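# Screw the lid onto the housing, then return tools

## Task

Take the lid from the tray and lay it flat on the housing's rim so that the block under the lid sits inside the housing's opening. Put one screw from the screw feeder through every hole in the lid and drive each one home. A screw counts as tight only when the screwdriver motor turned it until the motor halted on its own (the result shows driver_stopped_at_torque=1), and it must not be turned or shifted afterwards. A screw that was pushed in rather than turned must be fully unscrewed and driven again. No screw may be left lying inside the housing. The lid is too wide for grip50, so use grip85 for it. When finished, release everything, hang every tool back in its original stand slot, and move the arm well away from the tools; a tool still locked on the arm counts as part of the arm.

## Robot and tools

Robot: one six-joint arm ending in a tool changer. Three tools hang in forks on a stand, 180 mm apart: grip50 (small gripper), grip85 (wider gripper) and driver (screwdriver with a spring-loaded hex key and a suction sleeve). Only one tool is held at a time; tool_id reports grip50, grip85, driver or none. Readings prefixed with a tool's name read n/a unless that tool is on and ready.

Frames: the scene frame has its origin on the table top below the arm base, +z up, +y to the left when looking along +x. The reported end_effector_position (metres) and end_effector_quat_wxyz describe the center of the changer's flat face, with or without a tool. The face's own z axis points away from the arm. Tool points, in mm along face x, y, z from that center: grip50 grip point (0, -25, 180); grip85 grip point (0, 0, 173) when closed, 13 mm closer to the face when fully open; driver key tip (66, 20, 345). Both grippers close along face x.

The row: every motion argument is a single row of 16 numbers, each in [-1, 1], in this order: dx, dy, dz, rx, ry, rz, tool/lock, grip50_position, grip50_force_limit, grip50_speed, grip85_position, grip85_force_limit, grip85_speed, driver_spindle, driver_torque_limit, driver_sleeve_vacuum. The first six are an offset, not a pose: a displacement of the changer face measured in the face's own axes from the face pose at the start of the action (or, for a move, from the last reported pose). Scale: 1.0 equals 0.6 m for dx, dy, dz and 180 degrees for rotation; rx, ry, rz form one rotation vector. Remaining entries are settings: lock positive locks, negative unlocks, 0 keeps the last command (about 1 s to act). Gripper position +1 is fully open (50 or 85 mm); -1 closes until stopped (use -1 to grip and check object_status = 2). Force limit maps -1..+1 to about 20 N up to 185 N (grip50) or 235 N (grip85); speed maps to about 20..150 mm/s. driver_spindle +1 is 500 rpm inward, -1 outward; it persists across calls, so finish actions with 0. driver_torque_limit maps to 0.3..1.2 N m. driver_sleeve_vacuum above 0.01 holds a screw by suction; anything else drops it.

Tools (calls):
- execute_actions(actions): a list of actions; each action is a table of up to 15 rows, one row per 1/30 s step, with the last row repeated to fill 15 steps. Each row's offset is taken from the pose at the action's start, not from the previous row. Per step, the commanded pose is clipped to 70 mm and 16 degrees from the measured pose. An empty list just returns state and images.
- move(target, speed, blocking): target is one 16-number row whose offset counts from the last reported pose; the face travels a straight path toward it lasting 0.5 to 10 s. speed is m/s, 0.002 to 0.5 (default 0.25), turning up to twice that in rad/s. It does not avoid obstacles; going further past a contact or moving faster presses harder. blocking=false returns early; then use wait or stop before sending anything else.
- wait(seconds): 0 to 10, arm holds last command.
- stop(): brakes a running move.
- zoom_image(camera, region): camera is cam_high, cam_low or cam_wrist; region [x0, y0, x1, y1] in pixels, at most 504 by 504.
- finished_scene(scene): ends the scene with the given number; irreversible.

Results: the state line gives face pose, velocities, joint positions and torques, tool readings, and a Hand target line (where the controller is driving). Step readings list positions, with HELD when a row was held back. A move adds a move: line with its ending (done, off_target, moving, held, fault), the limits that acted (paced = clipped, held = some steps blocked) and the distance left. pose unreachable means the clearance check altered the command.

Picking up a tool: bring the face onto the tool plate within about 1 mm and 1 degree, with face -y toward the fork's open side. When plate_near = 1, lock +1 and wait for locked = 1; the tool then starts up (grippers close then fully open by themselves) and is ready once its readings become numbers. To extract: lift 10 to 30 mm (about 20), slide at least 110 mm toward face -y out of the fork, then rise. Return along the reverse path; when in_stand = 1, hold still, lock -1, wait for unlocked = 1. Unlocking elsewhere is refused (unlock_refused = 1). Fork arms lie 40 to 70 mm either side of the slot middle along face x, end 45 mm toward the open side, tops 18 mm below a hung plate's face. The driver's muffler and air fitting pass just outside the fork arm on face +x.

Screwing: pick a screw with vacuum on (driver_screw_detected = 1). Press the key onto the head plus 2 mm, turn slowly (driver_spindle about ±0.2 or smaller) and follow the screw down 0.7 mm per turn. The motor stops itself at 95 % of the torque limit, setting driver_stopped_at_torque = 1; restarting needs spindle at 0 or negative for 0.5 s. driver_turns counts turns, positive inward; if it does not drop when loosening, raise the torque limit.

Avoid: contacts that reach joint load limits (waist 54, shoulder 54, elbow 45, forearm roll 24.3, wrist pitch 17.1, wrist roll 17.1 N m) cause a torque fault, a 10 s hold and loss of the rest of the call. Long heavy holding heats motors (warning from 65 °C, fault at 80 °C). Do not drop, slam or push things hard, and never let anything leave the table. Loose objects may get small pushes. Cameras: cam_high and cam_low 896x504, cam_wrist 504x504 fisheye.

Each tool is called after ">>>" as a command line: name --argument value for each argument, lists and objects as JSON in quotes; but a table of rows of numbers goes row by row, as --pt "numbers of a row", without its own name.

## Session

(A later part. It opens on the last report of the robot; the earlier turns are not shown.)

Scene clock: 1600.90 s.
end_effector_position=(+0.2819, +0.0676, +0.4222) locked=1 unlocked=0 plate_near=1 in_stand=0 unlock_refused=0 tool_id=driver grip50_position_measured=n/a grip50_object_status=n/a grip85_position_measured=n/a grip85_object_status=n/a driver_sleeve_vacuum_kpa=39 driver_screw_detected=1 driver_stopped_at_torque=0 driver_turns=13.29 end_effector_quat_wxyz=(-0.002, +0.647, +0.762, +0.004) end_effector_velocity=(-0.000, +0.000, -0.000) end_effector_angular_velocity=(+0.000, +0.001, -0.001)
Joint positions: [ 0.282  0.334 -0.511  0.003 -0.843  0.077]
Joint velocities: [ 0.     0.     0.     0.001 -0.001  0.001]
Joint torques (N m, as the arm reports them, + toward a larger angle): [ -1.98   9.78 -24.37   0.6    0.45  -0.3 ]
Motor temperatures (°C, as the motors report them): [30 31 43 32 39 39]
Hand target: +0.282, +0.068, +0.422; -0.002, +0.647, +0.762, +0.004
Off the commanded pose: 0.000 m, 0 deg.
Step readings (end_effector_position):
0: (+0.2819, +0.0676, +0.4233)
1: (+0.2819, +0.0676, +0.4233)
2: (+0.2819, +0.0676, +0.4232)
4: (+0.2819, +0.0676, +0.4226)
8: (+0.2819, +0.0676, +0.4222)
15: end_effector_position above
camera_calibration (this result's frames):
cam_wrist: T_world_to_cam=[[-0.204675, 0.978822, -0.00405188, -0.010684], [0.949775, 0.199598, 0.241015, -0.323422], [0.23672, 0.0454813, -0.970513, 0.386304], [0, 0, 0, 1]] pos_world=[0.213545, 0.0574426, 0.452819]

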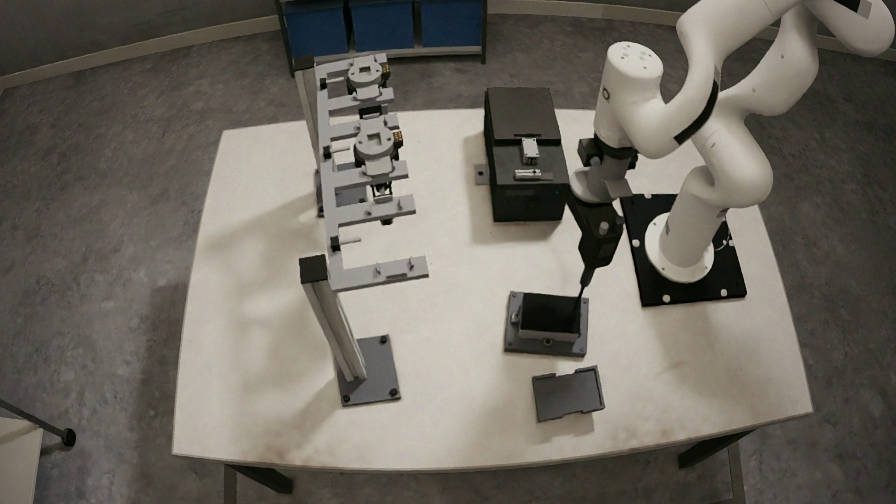

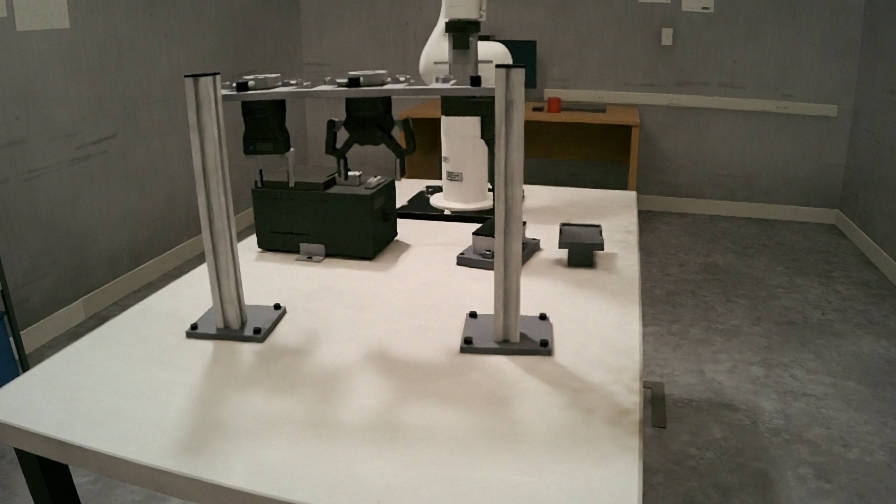

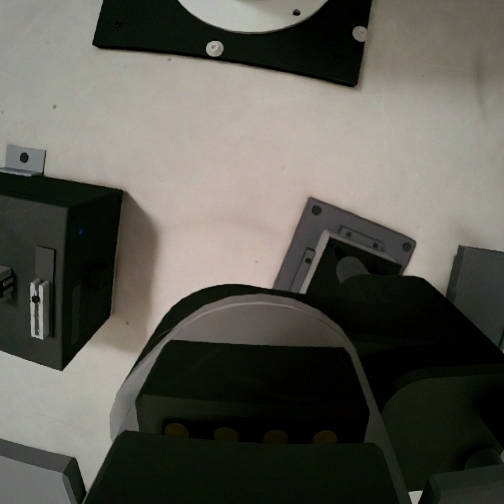

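>>> execute_actions --actions '[[[0,0,-0.006,0,0,0,0,1,0,0,1,0,0,0,-1,1]]]'

>>> zoom_image --camera "cam_wrist" --region '[322,235,346,259]'

Scene clock: 1612.23 s.
end_effector_position=(+0.2819, +0.0676, +0.4257) locked=1 unlocked=0 plate_near=1 in_stand=0 unlock_refused=0 tool_id=driver grip50_position_measured=n/a grip50_object_status=n/a grip85_position_measured=n/a grip85_object_status=n/a driver_sleeve_vacuum_kpa=40 driver_screw_detected=1 driver_stopped_at_torque=0 driver_turns=13.29 end_effector_quat_wxyz=(-0.002, +0.647, +0.762, +0.004) end_effector_velocity=(+0.000, +0.000, +0.000) end_effector_angular_velocity=(+0.001, -0.000, -0.000)
Joint positions: [ 0.282  0.338 -0.517  0.003 -0.853  0.077]
Joint velocities: [ 0.    -0.    -0.001  0.001 -0.    -0.   ]
Joint torques (N m, as the arm reports them, + toward a larger angle): [ -1.23  11.09 -25.24   0.93   0.56  -0.29]
Motor temperatures (°C, as the motors report them): [30 31 43 32 39 39]
Hand target: +0.282, +0.068, +0.426; -0.002, +0.647, +0.762, +0.004
Off the commanded pose: 0.000 m, 0 deg.
Step readings (end_effector_position):
0: (+0.2820, +0.0676, +0.4222)
1: (+0.2820, +0.0676, +0.4222)
2: (+0.2819, +0.0676, +0.4226)
4: (+0.2820, +0.0676, +0.4243)
8: (+0.2818, +0.0676, +0.4255)
15: end_effector_position above
camera_calibration (this result's frames):
cam_wrist: T_world_to_cam=[[-0.204697, 0.978817, -0.00405667, -0.0106373], [0.949818, 0.19963, 0.24082, -0.324152], [0.236529, 0.045442, -0.970561, 0.389809], [0, 0, 0, 1]] pos_world=[0.213507, 0.0574088, 0.456353]

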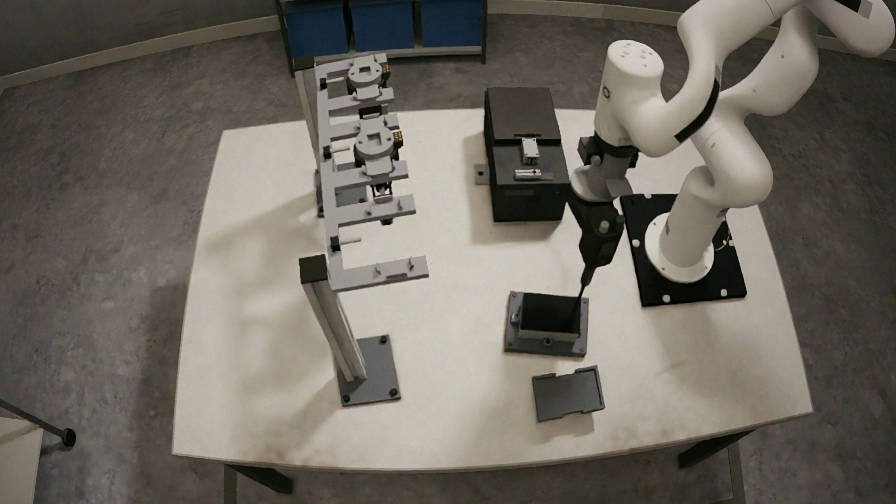

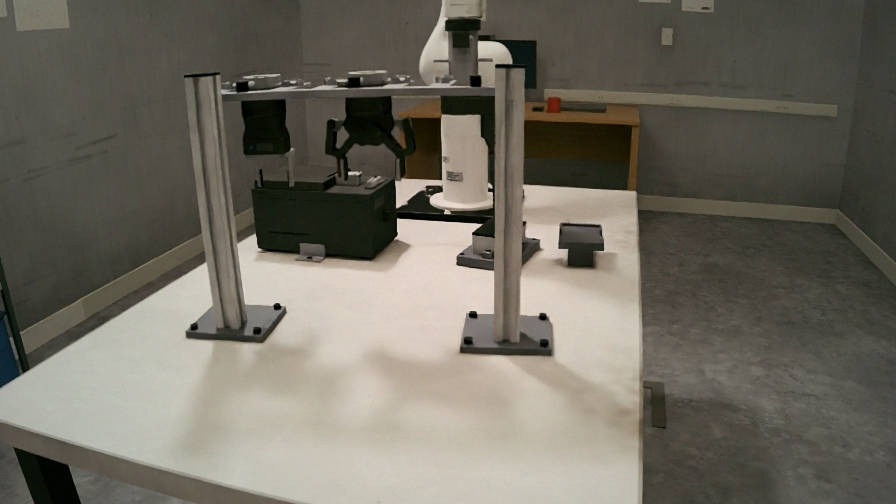

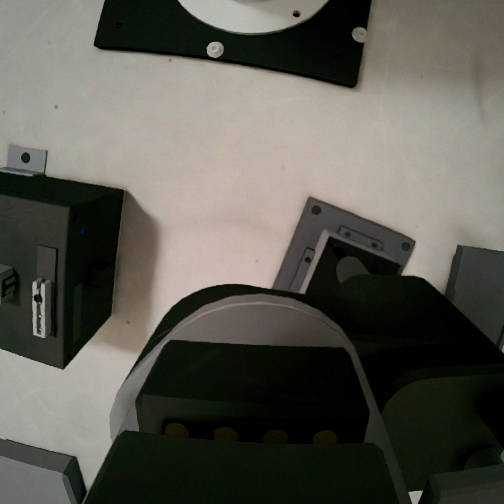

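Region (322, 235, 346, 259) of cam_wrist's 504x504 image, scaled by 21.000, with more detail than that image has.

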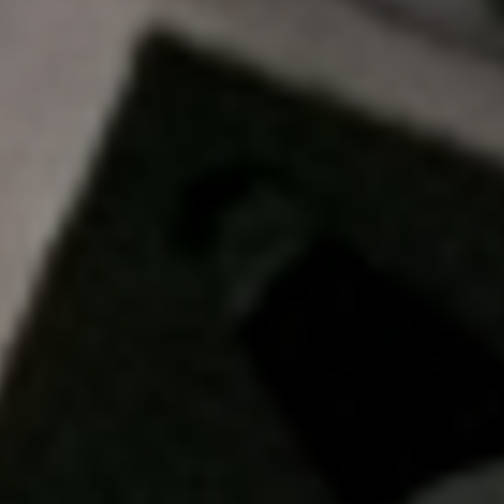

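>>> execute_actions --actions '[[[-0.0008,-0.0008,0,0,0,0,0,1,0,0,1,0,0,0,-1,1]]]'

>>> zoom_image --camera "cam_wrist" --region '[322,235,346,259]'

Scene clock: 1652.50 s.
end_effector_position=(+0.2815, +0.0670, +0.4257) locked=1 unlocked=0 plate_near=1 in_stand=0 unlock_refused=0 tool_id=driver grip50_position_measured=n/a grip50_object_status=n/a grip85_position_measured=n/a grip85_object_status=n/a driver_sleeve_vacuum_kpa=40 driver_screw_detected=1 driver_stopped_at_torque=0 driver_turns=13.29 end_effector_quat_wxyz=(-0.002, +0.647, +0.762, +0.004) end_effector_velocity=(+0.000, -0.000, +0.000) end_effector_angular_velocity=(+0.000, -0.002, -0.000)
Joint positions: [ 0.28   0.34  -0.516  0.003 -0.854  0.075]
Joint velocities: [-0.001  0.    -0.    -0.     0.001 -0.   ]
Joint torques (N m, as the arm reports them, + toward a larger angle): [ -2.91  11.28 -25.46   0.9    0.38  -0.36]
Motor temperatures (°C, as the motors report them): [30 31 43 32 39 39]
Hand target: +0.282, +0.067, +0.426; -0.002, +0.647, +0.762, +0.004
Off the commanded pose: 0.000 m, 0 deg.
Step readings (end_effector_position):
0: (+0.2819, +0.0676, +0.4258)
1: (+0.2819, +0.0676, +0.4258)
2: (+0.2819, +0.0675, +0.4258)
4: (+0.2817, +0.0673, +0.4258)
8: (+0.2815, +0.0671, +0.4257)
15: end_effector_position above
camera_calibration (this result's frames):
cam_wrist: T_world_to_cam=[[-0.204698, 0.978817, -0.00405713, -0.0101801], [0.949814, 0.199631, 0.240832, -0.323673], [0.236541, 0.0454444, -0.970558, 0.389919], [0, 0, 0, 1]] pos_world=[0.213114, 0.0568601, 0.456349]

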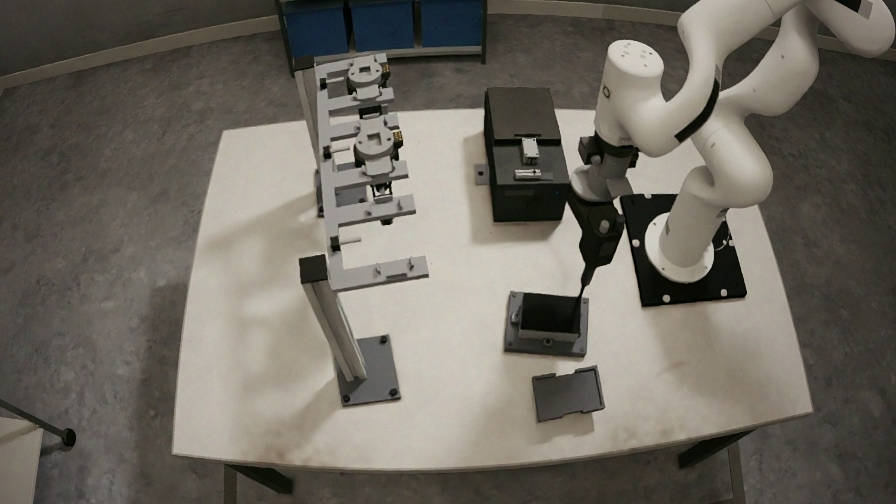

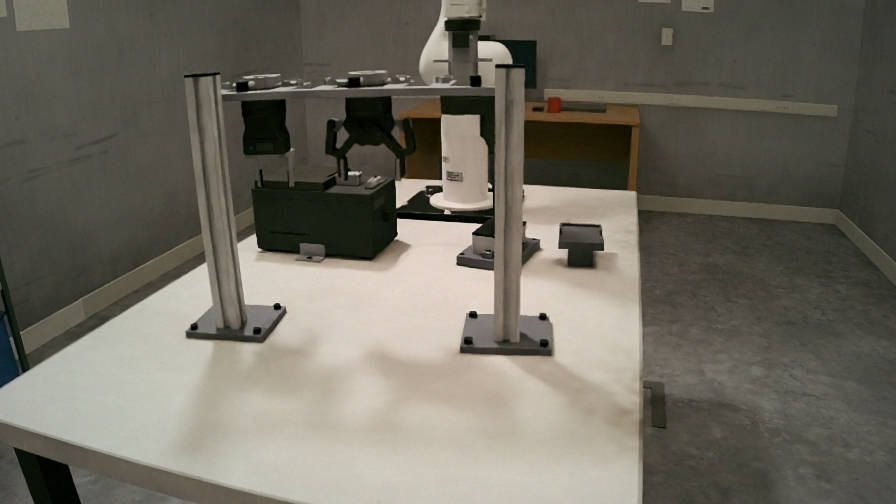

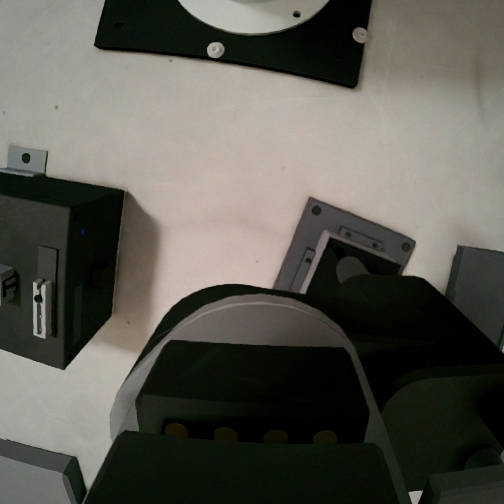

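Region (322, 235, 346, 259) of cam_wrist's 504x504 image, scaled by 21.000, with more detail than that image has.

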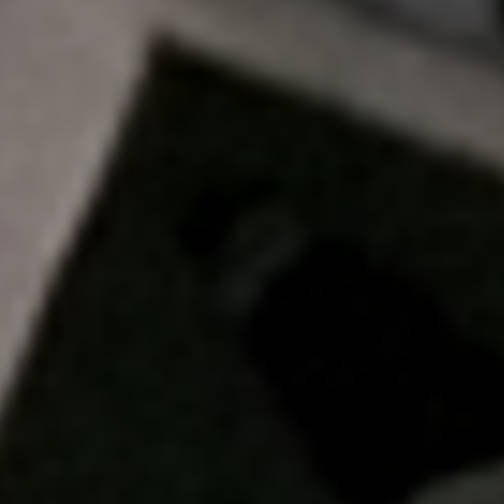

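Descend stepwise.

>>> execute_actions --actions '[[[0,0,0.002,0,0,0,0,1,0,0,1,0,0,0,-1,1]],[[0,0,0.002,0,0,0,0,1,0,0,1,0,0,0,-1,1]],[[0,0,0.002,0,0,0,0,1,0,0,1,0,0,0,-1,1]]]'

>>> zoom_image --camera "cam_wrist" --region '[315,230,355,270]'

Scene clock: 1659.77 s.
end_effector_position=(+0.2815, +0.0671, +0.4221) locked=1 unlocked=0 plate_near=1 in_stand=0 unlock_refused=0 tool_id=driver grip50_position_measured=n/a grip50_object_status=n/a grip85_position_measured=n/a grip85_object_status=n/a driver_sleeve_vacuum_kpa=33 driver_screw_detected=1 driver_stopped_at_torque=0 driver_turns=13.29 end_effector_quat_wxyz=(-0.002, +0.647, +0.762, +0.004) end_effector_velocity=(+0.000, -0.000, -0.001) end_effector_angular_velocity=(-0.000, -0.001, -0.001)
Joint positions: [ 0.28   0.335 -0.51   0.003 -0.844  0.075]
Joint velocities: [-0.001 -0.     0.001 -0.001  0.002  0.   ]
Joint torques (N m, as the arm reports them, + toward a larger angle): [ -2.21  12.4  -25.28   0.97   0.41  -0.23]
Motor temperatures (°C, as the motors report them): [30 31 43 32 39 39]
Hand target: +0.282, +0.067, +0.422; -0.002, +0.647, +0.762, +0.004
Off the commanded pose: 0.000 m, 0 deg.
Step readings (end_effector_position; steps 1 to 15: 1st action; 16 to 30: 2nd action; 31 to 45: 3rd action):
0: (+0.2815, +0.0670, +0.4257)
1: (+0.2815, +0.0670, +0.4257)
2: (+0.2815, +0.0670, +0.4256)
4: (+0.2815, +0.0671, +0.4250)
8: (+0.2815, +0.0670, +0.4245)
15: (+0.2815, +0.0671, +0.4245)
16: (+0.2815, +0.0671, +0.4245)
17: (+0.2815, +0.0671, +0.4244)
19: (+0.2815, +0.0671, +0.4238)
23: (+0.2816, +0.0671, +0.4234)
30: (+0.2815, +0.0671, +0.4233)
31: (+0.2815, +0.0671, +0.4233)
32: (+0.2815, +0.0671, +0.4232)
34: (+0.2815, +0.0671, +0.4226)
38: (+0.2815, +0.0671, +0.4221)
45: end_effector_position above
camera_calibration (this result's frames):
cam_wrist: T_world_to_cam=[[-0.204689, 0.978819, -0.00406186, -0.0102193], [0.949824, 0.199625, 0.240798, -0.322797], [0.236509, 0.0454307, -0.970567, 0.386443], [0, 0, 0, 1]] pos_world=[0.213112, 0.0568849, 0.452756]

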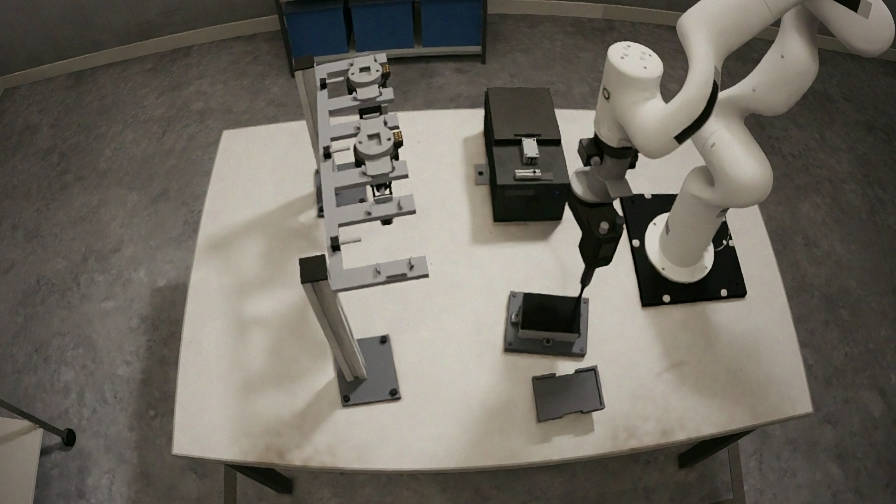

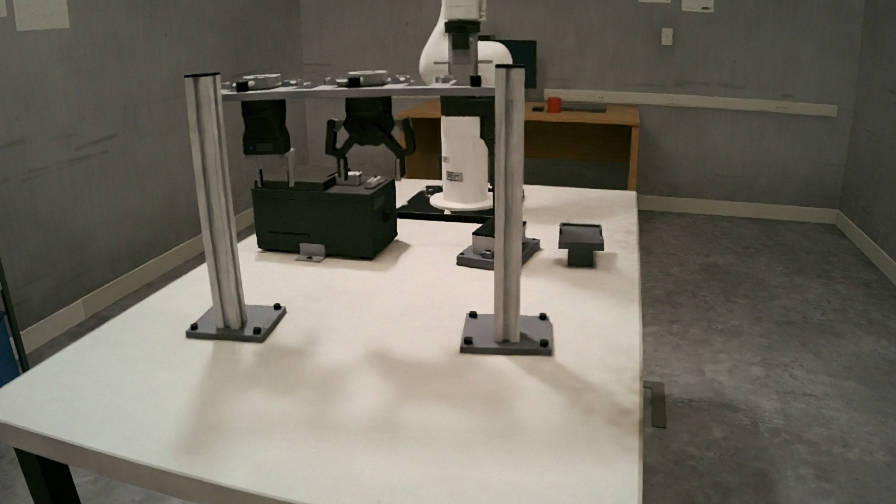

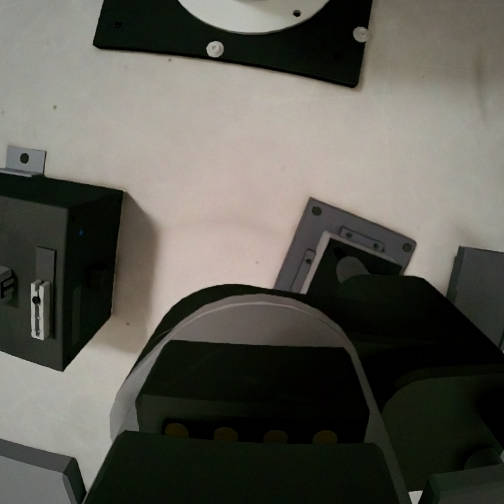

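Region (315, 230, 355, 270) of cam_wrist's 504x504 image, scaled by 12.600, with more detail than that image has.

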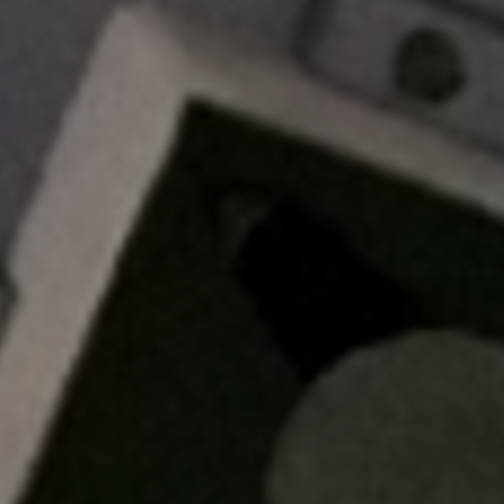

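>>> execute_actions --actions '[[[-0.0005,0,0,0,0,0,0,1,0,0,1,0,0,0,-1,1]]]'

Scene clock: 1663.80 s.
end_effector_position=(+0.2816, +0.0668, +0.4221) locked=1 unlocked=0 plate_near=1 in_stand=0 unlock_refused=0 tool_id=driver grip50_position_measured=n/a grip50_object_status=n/a grip85_position_measured=n/a grip85_object_status=n/a driver_sleeve_vacuum_kpa=38 driver_screw_detected=1 driver_stopped_at_torque=0 driver_turns=13.29 end_effector_quat_wxyz=(-0.002, +0.647, +0.762, +0.004) end_effector_velocity=(-0.000, -0.000, +0.000) end_effector_angular_velocity=(+0.000, +0.002, -0.001)
Joint positions: [ 0.279  0.335 -0.51   0.003 -0.844  0.074]
Joint velocities: [-0.001 -0.    -0.     0.001 -0.003 -0.   ]
Joint torques (N m, as the arm reports them, + toward a larger angle): [ -1.27  10.84 -25.45   0.59   0.42  -0.24]
Motor temperatures (°C, as the motors report them): [30 31 43 32 39 39]
Hand target: +0.282, +0.067, +0.422; -0.002, +0.647, +0.762, +0.004
Off the commanded pose: 0.000 m, 0 deg.
Step readings (end_effector_position):
0: (+0.2815, +0.0671, +0.4221)
1: (+0.2815, +0.0671, +0.4221)
2: (+0.2815, +0.0670, +0.4221)
4: (+0.2815, +0.0669, +0.4221)
8: (+0.2816, +0.0668, +0.4221)
15: end_effector_position above
camera_calibration (this result's frames):
cam_wrist: T_world_to_cam=[[-0.204689, 0.978819, -0.00406197, -0.00992076], [0.949821, 0.199625, 0.24081, -0.32279], [0.23652, 0.045433, -0.970564, 0.386439], [0, 0, 0, 1]] pos_world=[0.213161, 0.0565904, 0.452754]

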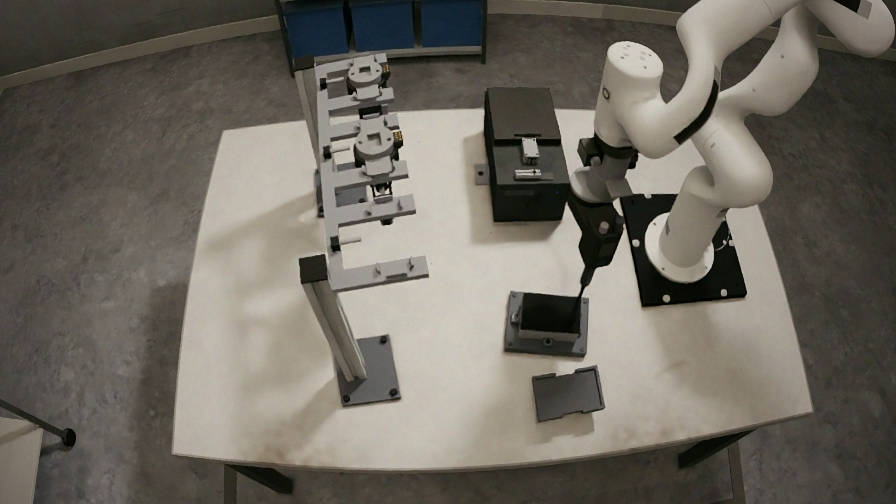

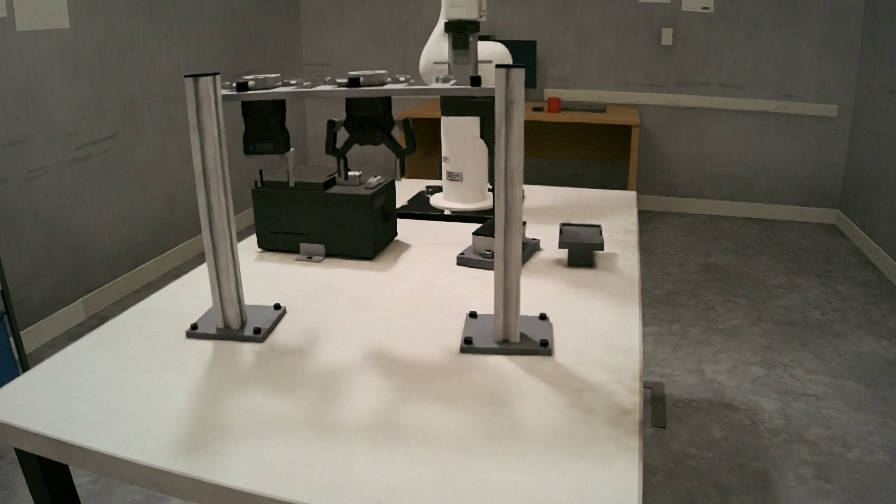

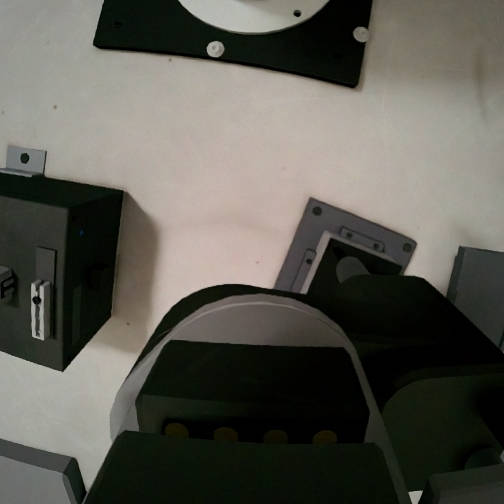

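>>> execute_actions --actions '[[[-0.0005,0,0,0,0,0,0,1,0,0,1,0,0,0,-1,1]]]'

Scene clock: 1667.77 s.
end_effector_position=(+0.2816, +0.0665, +0.4221) locked=1 unlocked=0 plate_near=1 in_stand=0 unlock_refused=0 tool_id=driver grip50_position_measured=n/a grip50_object_status=n/a grip85_position_measured=n/a grip85_object_status=n/a driver_sleeve_vacuum_kpa=39 driver_screw_detected=1 driver_stopped_at_torque=0 driver_turns=13.29 end_effector_quat_wxyz=(-0.002, +0.647, +0.762, +0.004) end_effector_velocity=(+0.000, -0.000, +0.000) end_effector_angular_velocity=(+0.000, +0.000, -0.001)
Joint positions: [ 0.278  0.335 -0.51   0.003 -0.844  0.073]
Joint velocities: [-0.001 -0.    -0.001  0.001 -0.     0.   ]
Joint torques (N m, as the arm reports them, + toward a larger angle): [ -2.98  12.59 -25.5    0.64   0.52  -0.21]
Motor temperatures (°C, as the motors report them): [30 31 43 32 39 39]
Hand target: +0.282, +0.066, +0.422; -0.002, +0.647, +0.762, +0.004
Off the commanded pose: 0.000 m, 0 deg.
Step readings (end_effector_position):
0: (+0.2816, +0.0668, +0.4221)
1: (+0.2816, +0.0668, +0.4221)
2: (+0.2816, +0.0667, +0.4221)
4: (+0.2816, +0.0666, +0.4221)
8: (+0.2816, +0.0665, +0.4221)
15: end_effector_position above
camera_calibration (this result's frames):
cam_wrist: T_world_to_cam=[[-0.204688, 0.978819, -0.00405829, -0.00962514], [0.949818, 0.199622, 0.240826, -0.322785], [0.236535, 0.0454396, -0.97056, 0.386433], [0, 0, 0, 1]] pos_world=[0.213212, 0.0562969, 0.452753]

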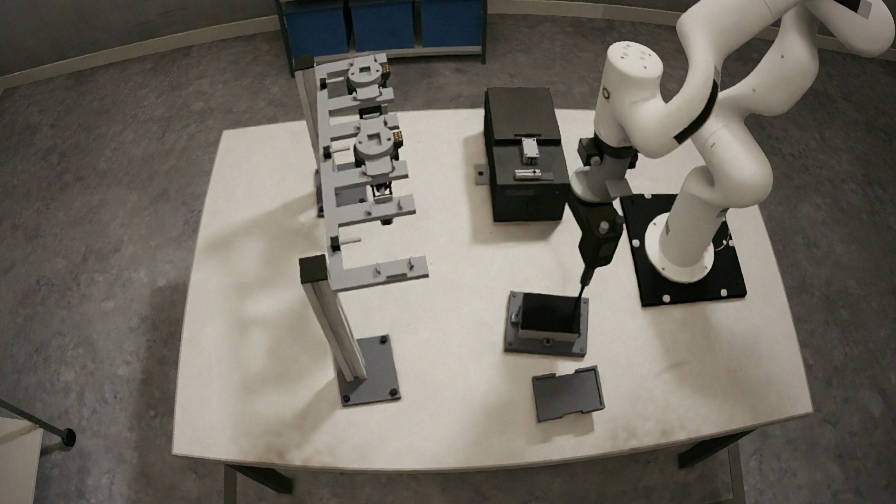

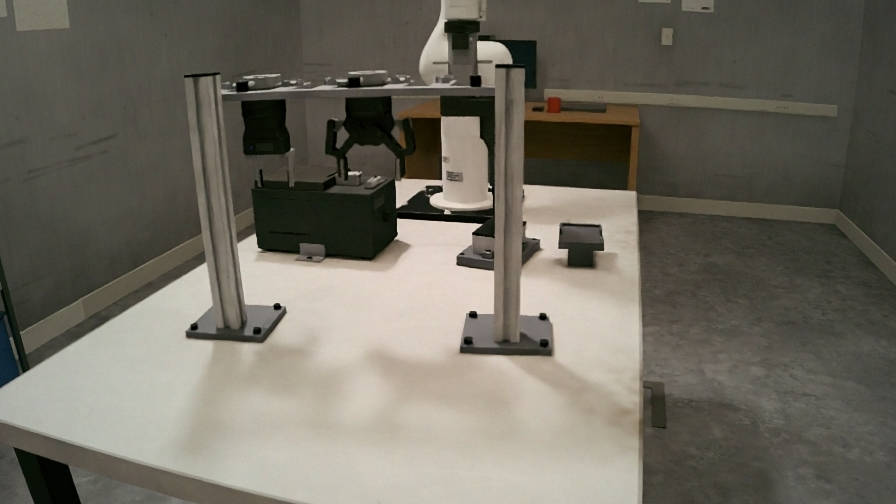

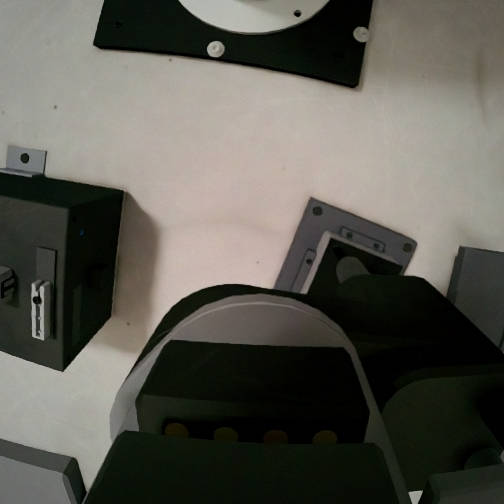

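>>> execute_actions --actions '[[[0,0,0.002,0,0,0,0,1,0,0,1,0,0,0,-1,1]],[[0,0,0.002,0,0,0,0,1,0,0,1,0,0,0,-1,1]],[[0,0,0.002,0,0,0,0,1,0,0,1,0,0,0,-1,1]]]'

>>> zoom_image --camera "cam_wrist" --region '[315,230,355,270]'

Scene clock: 1677.57 s.
end_effector_position=(+0.2816, +0.0665, +0.4185) locked=1 unlocked=0 plate_near=1 in_stand=0 unlock_refused=0 tool_id=driver grip50_position_measured=n/a grip50_object_status=n/a grip85_position_measured=n/a grip85_object_status=n/a driver_sleeve_vacuum_kpa=39 driver_screw_detected=1 driver_stopped_at_torque=0 driver_turns=13.29 end_effector_quat_wxyz=(-0.002, +0.647, +0.762, +0.004) end_effector_velocity=(+0.000, -0.000, +0.000) end_effector_angular_velocity=(+0.000, -0.000, -0.001)
Joint positions: [ 0.278  0.331 -0.505  0.003 -0.834  0.073]
Joint velocities: [-0.001  0.    -0.     0.    -0.     0.   ]
Joint torques (N m, as the arm reports them, + toward a larger angle): [ -1.16  11.96 -25.13   0.7    0.4   -0.32]
Motor temperatures (°C, as the motors report them): [30 31 43 32 39 39]
Hand target: +0.282, +0.067, +0.419; -0.002, +0.647, +0.762, +0.004
Off the commanded pose: 0.000 m, 0 deg.
Step readings (end_effector_position; steps 1 to 15: 1st action; 16 to 30: 2nd action; 31 to 45: 3rd action):
0: (+0.2816, +0.0665, +0.4221)
1: (+0.2816, +0.0665, +0.4221)
2: (+0.2816, +0.0665, +0.4220)
4: (+0.2816, +0.0665, +0.4214)
8: (+0.2816, +0.0665, +0.4209)
15: (+0.2816, +0.0665, +0.4209)
16: (+0.2816, +0.0665, +0.4209)
17: (+0.2816, +0.0665, +0.4208)
19: (+0.2816, +0.0665, +0.4202)
23: (+0.2816, +0.0665, +0.4198)
30: (+0.2816, +0.0665, +0.4197)
31: (+0.2816, +0.0665, +0.4197)
32: (+0.2816, +0.0665, +0.4196)
34: (+0.2816, +0.0665, +0.4190)
38: (+0.2816, +0.0665, +0.4186)
45: end_effector_position above
camera_calibration (this result's frames):
cam_wrist: T_world_to_cam=[[-0.204677, 0.978821, -0.00407141, -0.00965868], [0.949811, 0.199613, 0.240861, -0.321953], [0.236573, 0.0454318, -0.970551, 0.382946], [0, 0, 0, 1]] pos_world=[0.213223, 0.0563222, 0.449175]

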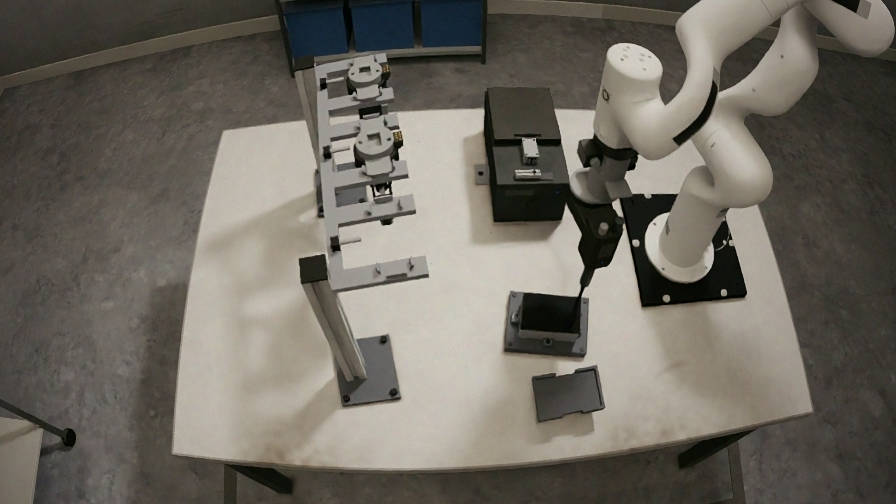

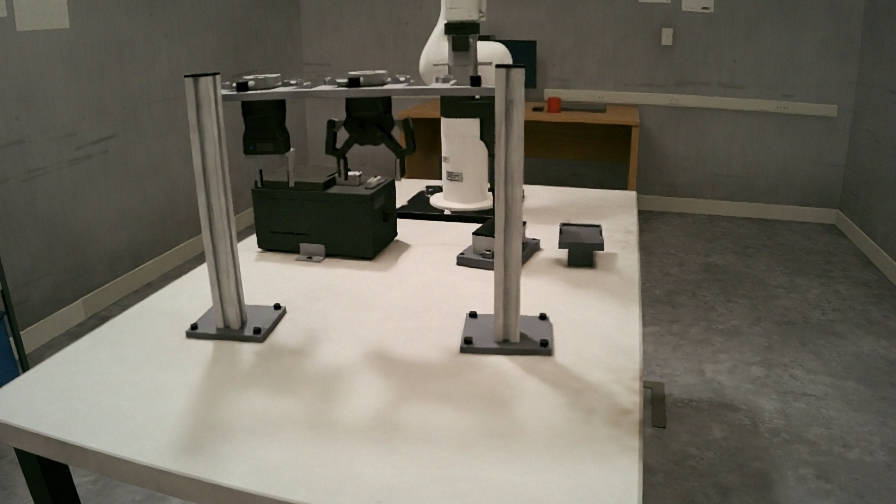

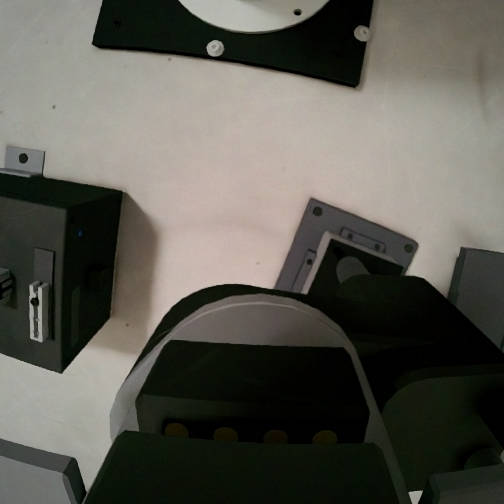

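Region (315, 230, 355, 270) of cam_wrist's 504x504 image, scaled by 12.600, with more detail than that image has.

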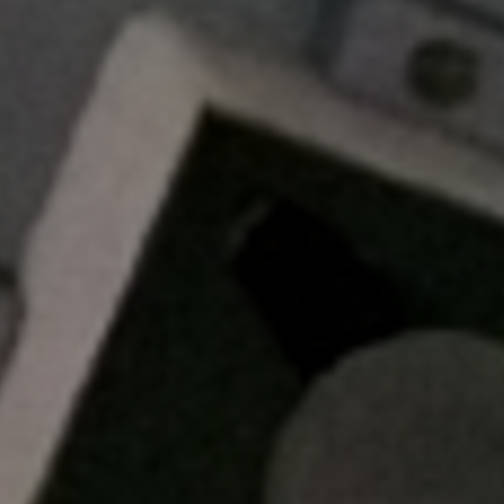

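No contact yet. Continue.

>>> execute_actions --actions '[[[0,0,0.0017,0,0,0,0,1,0,0,1,0,0,0,-1,1]],[[0,0,0.0017,0,0,0,0,1,0,0,1,0,0,0,-1,1]]]'

>>> zoom_image --camera "cam_wrist" --region '[315,230,355,270]'

Scene clock: 1683.13 s.
end_effector_position=(+0.2817, +0.0665, +0.4166) locked=1 unlocked=0 plate_near=1 in_stand=0 unlock_refused=0 tool_id=driver grip50_position_measured=n/a grip50_object_status=n/a grip85_position_measured=n/a grip85_object_status=n/a driver_sleeve_vacuum_kpa=39 driver_screw_detected=1 driver_stopped_at_torque=0 driver_turns=13.29 end_effector_quat_wxyz=(-0.002, +0.647, +0.762, +0.004) end_effector_velocity=(-0.000, +0.000, -0.000) end_effector_angular_velocity=(-0.001, +0.001, +0.001)
Joint positions: [ 0.278  0.328 -0.502  0.003 -0.828  0.073]
Joint velocities: [ 0.    -0.    -0.    -0.001 -0.001 -0.   ]
Joint torques (N m, as the arm reports them, + toward a larger angle): [ -1.63  10.05 -24.23   0.8    0.54  -0.3 ]
Motor temperatures (°C, as the motors report them): [30 31 43 32 39 39]
Hand target: +0.282, +0.067, +0.417; -0.002, +0.647, +0.762, +0.004
Off the commanded pose: 0.000 m, 0 deg.
Step readings (end_effector_position; steps 1 to 15: 1st action; 16 to 30: 2nd action):
0: (+0.2816, +0.0665, +0.4185)
1: (+0.2816, +0.0665, +0.4185)
2: (+0.2816, +0.0665, +0.4184)
4: (+0.2817, +0.0665, +0.4180)
8: (+0.2817, +0.0665, +0.4177)
15: (+0.2817, +0.0665, +0.4176)
16: (+0.2817, +0.0665, +0.4176)
17: (+0.2817, +0.0665, +0.4175)
19: (+0.2817, +0.0665, +0.4170)
23: (+0.2817, +0.0665, +0.4166)
30: end_effector_position above
camera_calibration (this result's frames):
cam_wrist: T_world_to_cam=[[-0.204663, 0.978824, -0.00408141, -0.00967537], [0.949773, 0.199593, 0.241028, -0.321577], [0.236739, 0.0454531, -0.97051, 0.380958], [0, 0, 0, 1]] pos_world=[0.213258, 0.0563395, 0.447193]

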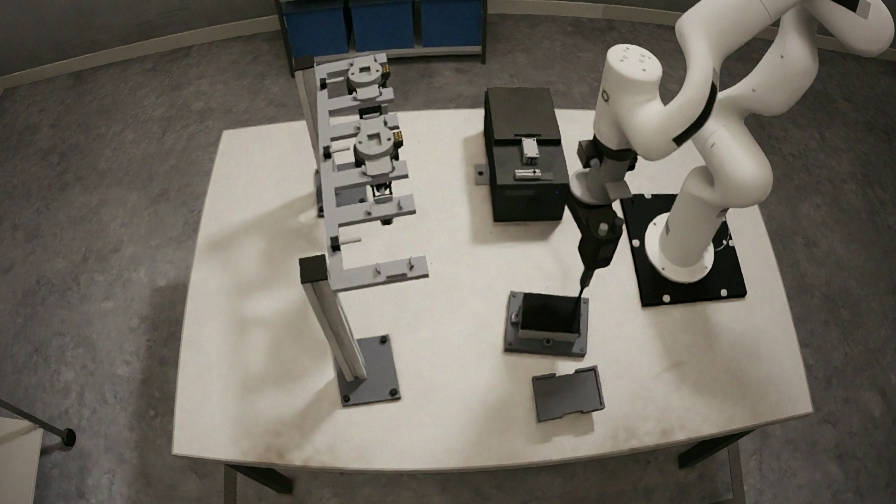

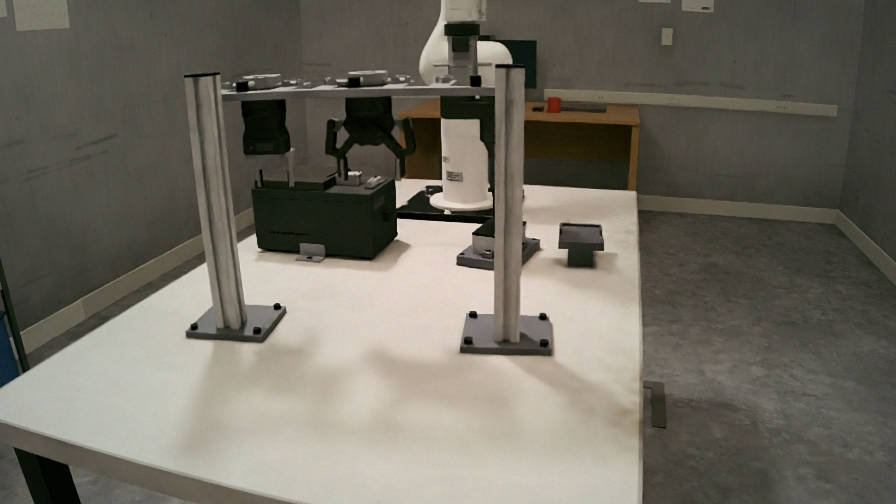

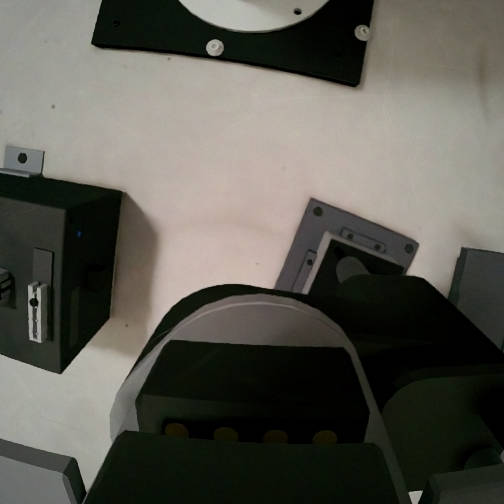

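Region (315, 230, 355, 270) of cam_wrist's 504x504 image, scaled by 12.600, with more detail than that image has.

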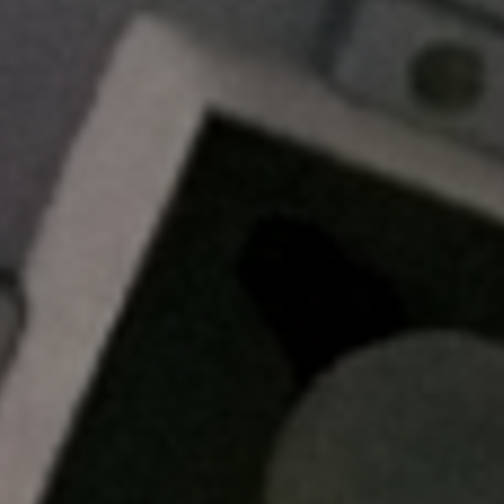

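>>> execute_actions --actions '[[[0,0,0.001,0,0,0,0,1,0,0,1,0,0,0,-1,1]],[[0,0,0,0,0,0,0,1,0,0,1,0,0,0.2,-1,1]],[[0,0,0.001,0,0,0,0,1,0,0,1,0,0,0.2,-1,1]],[[0,0,0.001,0,0,0,0,1,0,0,1,0,0,0.2,-1,1]],[[0,0,0.001,0,0,0,0,1,0,0,1,0,0,0.2,-1,1]],[[0,0,0,0,0,0,0,1,0,0,1,0,0,0,-1,1]]]'

>>> zoom_image --camera "cam_wrist" --region '[315,230,355,270]'

Scene clock: 1696.13 s.
end_effector_position=(+0.2817, +0.0665, +0.4142) locked=1 unlocked=0 plate_near=1 in_stand=0 unlock_refused=0 tool_id=driver grip50_position_measured=n/a grip50_object_status=n/a grip85_position_measured=n/a grip85_object_status=n/a driver_sleeve_vacuum_kpa=40 driver_screw_detected=1 driver_stopped_at_torque=0 driver_turns=16.57 end_effector_quat_wxyz=(-0.002, +0.647, +0.762, +0.004) end_effector_velocity=(+0.000, -0.000, +0.000) end_effector_angular_velocity=(+0.001, -0.000, -0.002)
Joint positions: [ 0.278  0.325 -0.498  0.003 -0.821  0.073]
Joint velocities: [-0.001 -0.    -0.     0.001  0.001  0.001]
Joint torques (N m, as the arm reports them, + toward a larger angle): [ -1.26  10.95 -23.46   0.69   0.42  -0.31]
Motor temperatures (°C, as the motors report them): [30 31 43 32 39 39]
Hand target: +0.282, +0.067, +0.414; -0.002, +0.647, +0.762, +0.004
Off the commanded pose: 0.000 m, 0 deg.
Step readings (end_effector_position; steps 1 to 15: 1st action; 16 to 30: 2nd action; 31 to 45: 3rd action; 46 to 60: 4th action; 61 to 75: 5th action; 76 to 90: 6th action):
0: (+0.2817, +0.0665, +0.4166)
1: (+0.2817, +0.0665, +0.4166)
2: (+0.2817, +0.0665, +0.4165)
4: (+0.2817, +0.0665, +0.4162)
8: (+0.2817, +0.0665, +0.4160)
15: (+0.2817, +0.0665, +0.4160)
16: (+0.2817, +0.0665, +0.4160)
17: (+0.2817, +0.0665, +0.4160)
19: (+0.2817, +0.0665, +0.4160)
23: (+0.2817, +0.0665, +0.4160)
30: (+0.2817, +0.0665, +0.4160)
31: (+0.2817, +0.0665, +0.4160)
32: (+0.2817, +0.0665, +0.4159)
34: (+0.2817, +0.0665, +0.4156)
38: (+0.2817, +0.0665, +0.4154)
45: (+0.2817, +0.0665, +0.4154)
46: (+0.2817, +0.0665, +0.4154)
47: (+0.2817, +0.0665, +0.4153)
49: (+0.2817, +0.0665, +0.4150)
53: (+0.2817, +0.0665, +0.4148)
60: (+0.2817, +0.0665, +0.4148)
61: (+0.2817, +0.0665, +0.4148)
62: (+0.2817, +0.0665, +0.4147)
64: (+0.2817, +0.0665, +0.4144)
68: (+0.2817, +0.0665, +0.4142)
75: (+0.2817, +0.0665, +0.4142)
76: (+0.2817, +0.0665, +0.4142)
77: (+0.2817, +0.0665, +0.4142)
79: (+0.2817, +0.0665, +0.4142)
83: (+0.2817, +0.0665, +0.4142)
90: end_effector_position above
camera_calibration (this result's frames):
cam_wrist: T_world_to_cam=[[-0.204646, 0.978828, -0.00407414, -0.0097123], [0.949759, 0.199572, 0.241097, -0.32104], [0.236806, 0.0454702, -0.970492, 0.378602], [0, 0, 0, 1]] pos_world=[0.213268, 0.0563622, 0.444793]

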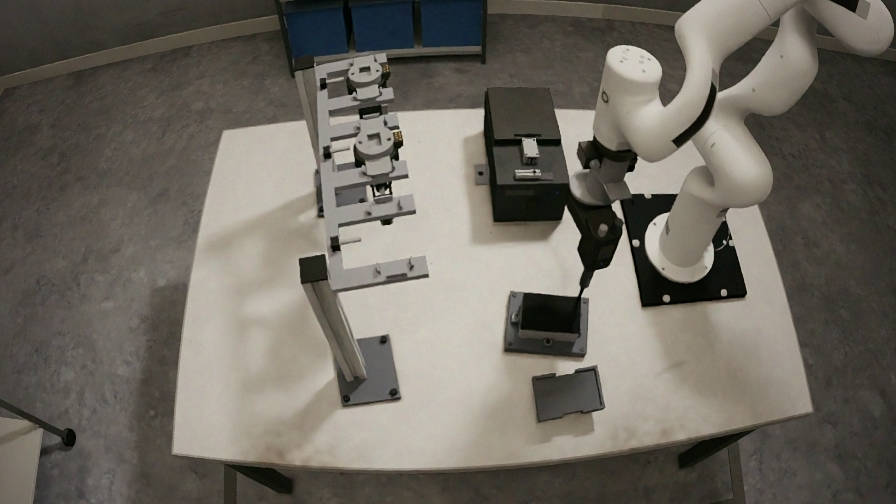

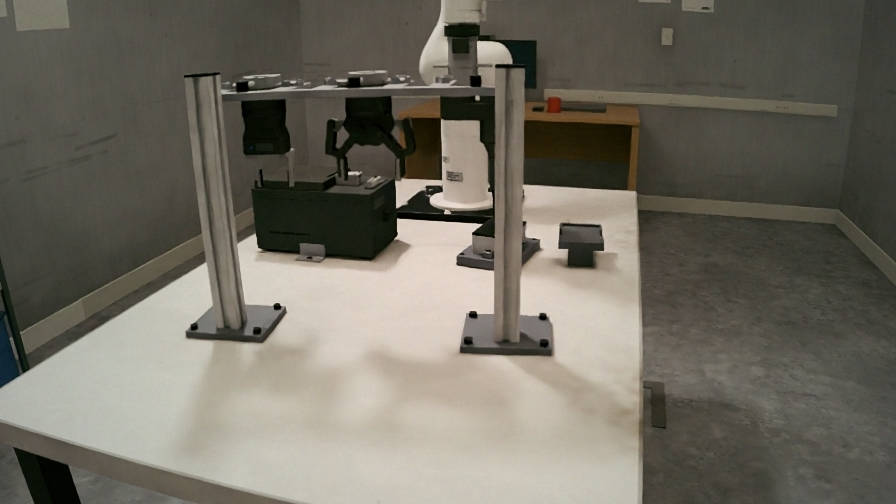

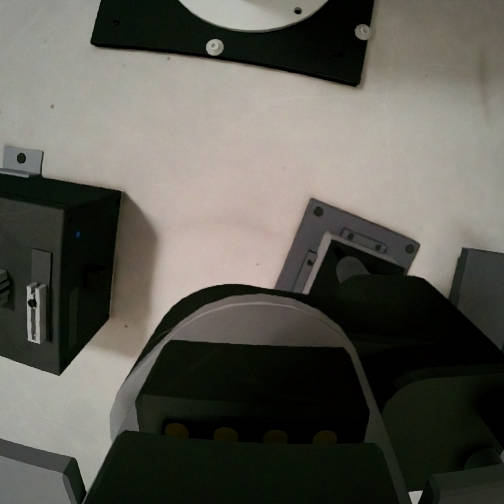

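Region (315, 230, 355, 270) of cam_wrist's 504x504 image, scaled by 12.600, with more detail than that image has.

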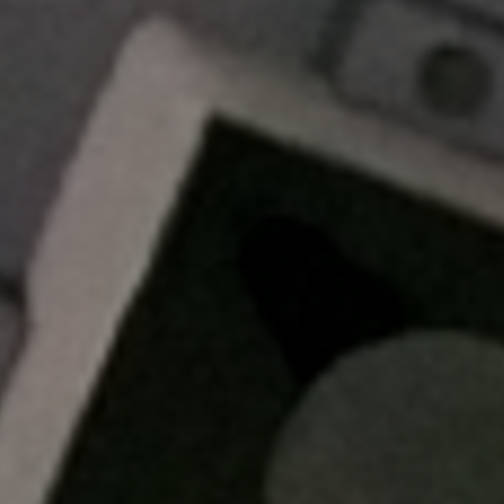

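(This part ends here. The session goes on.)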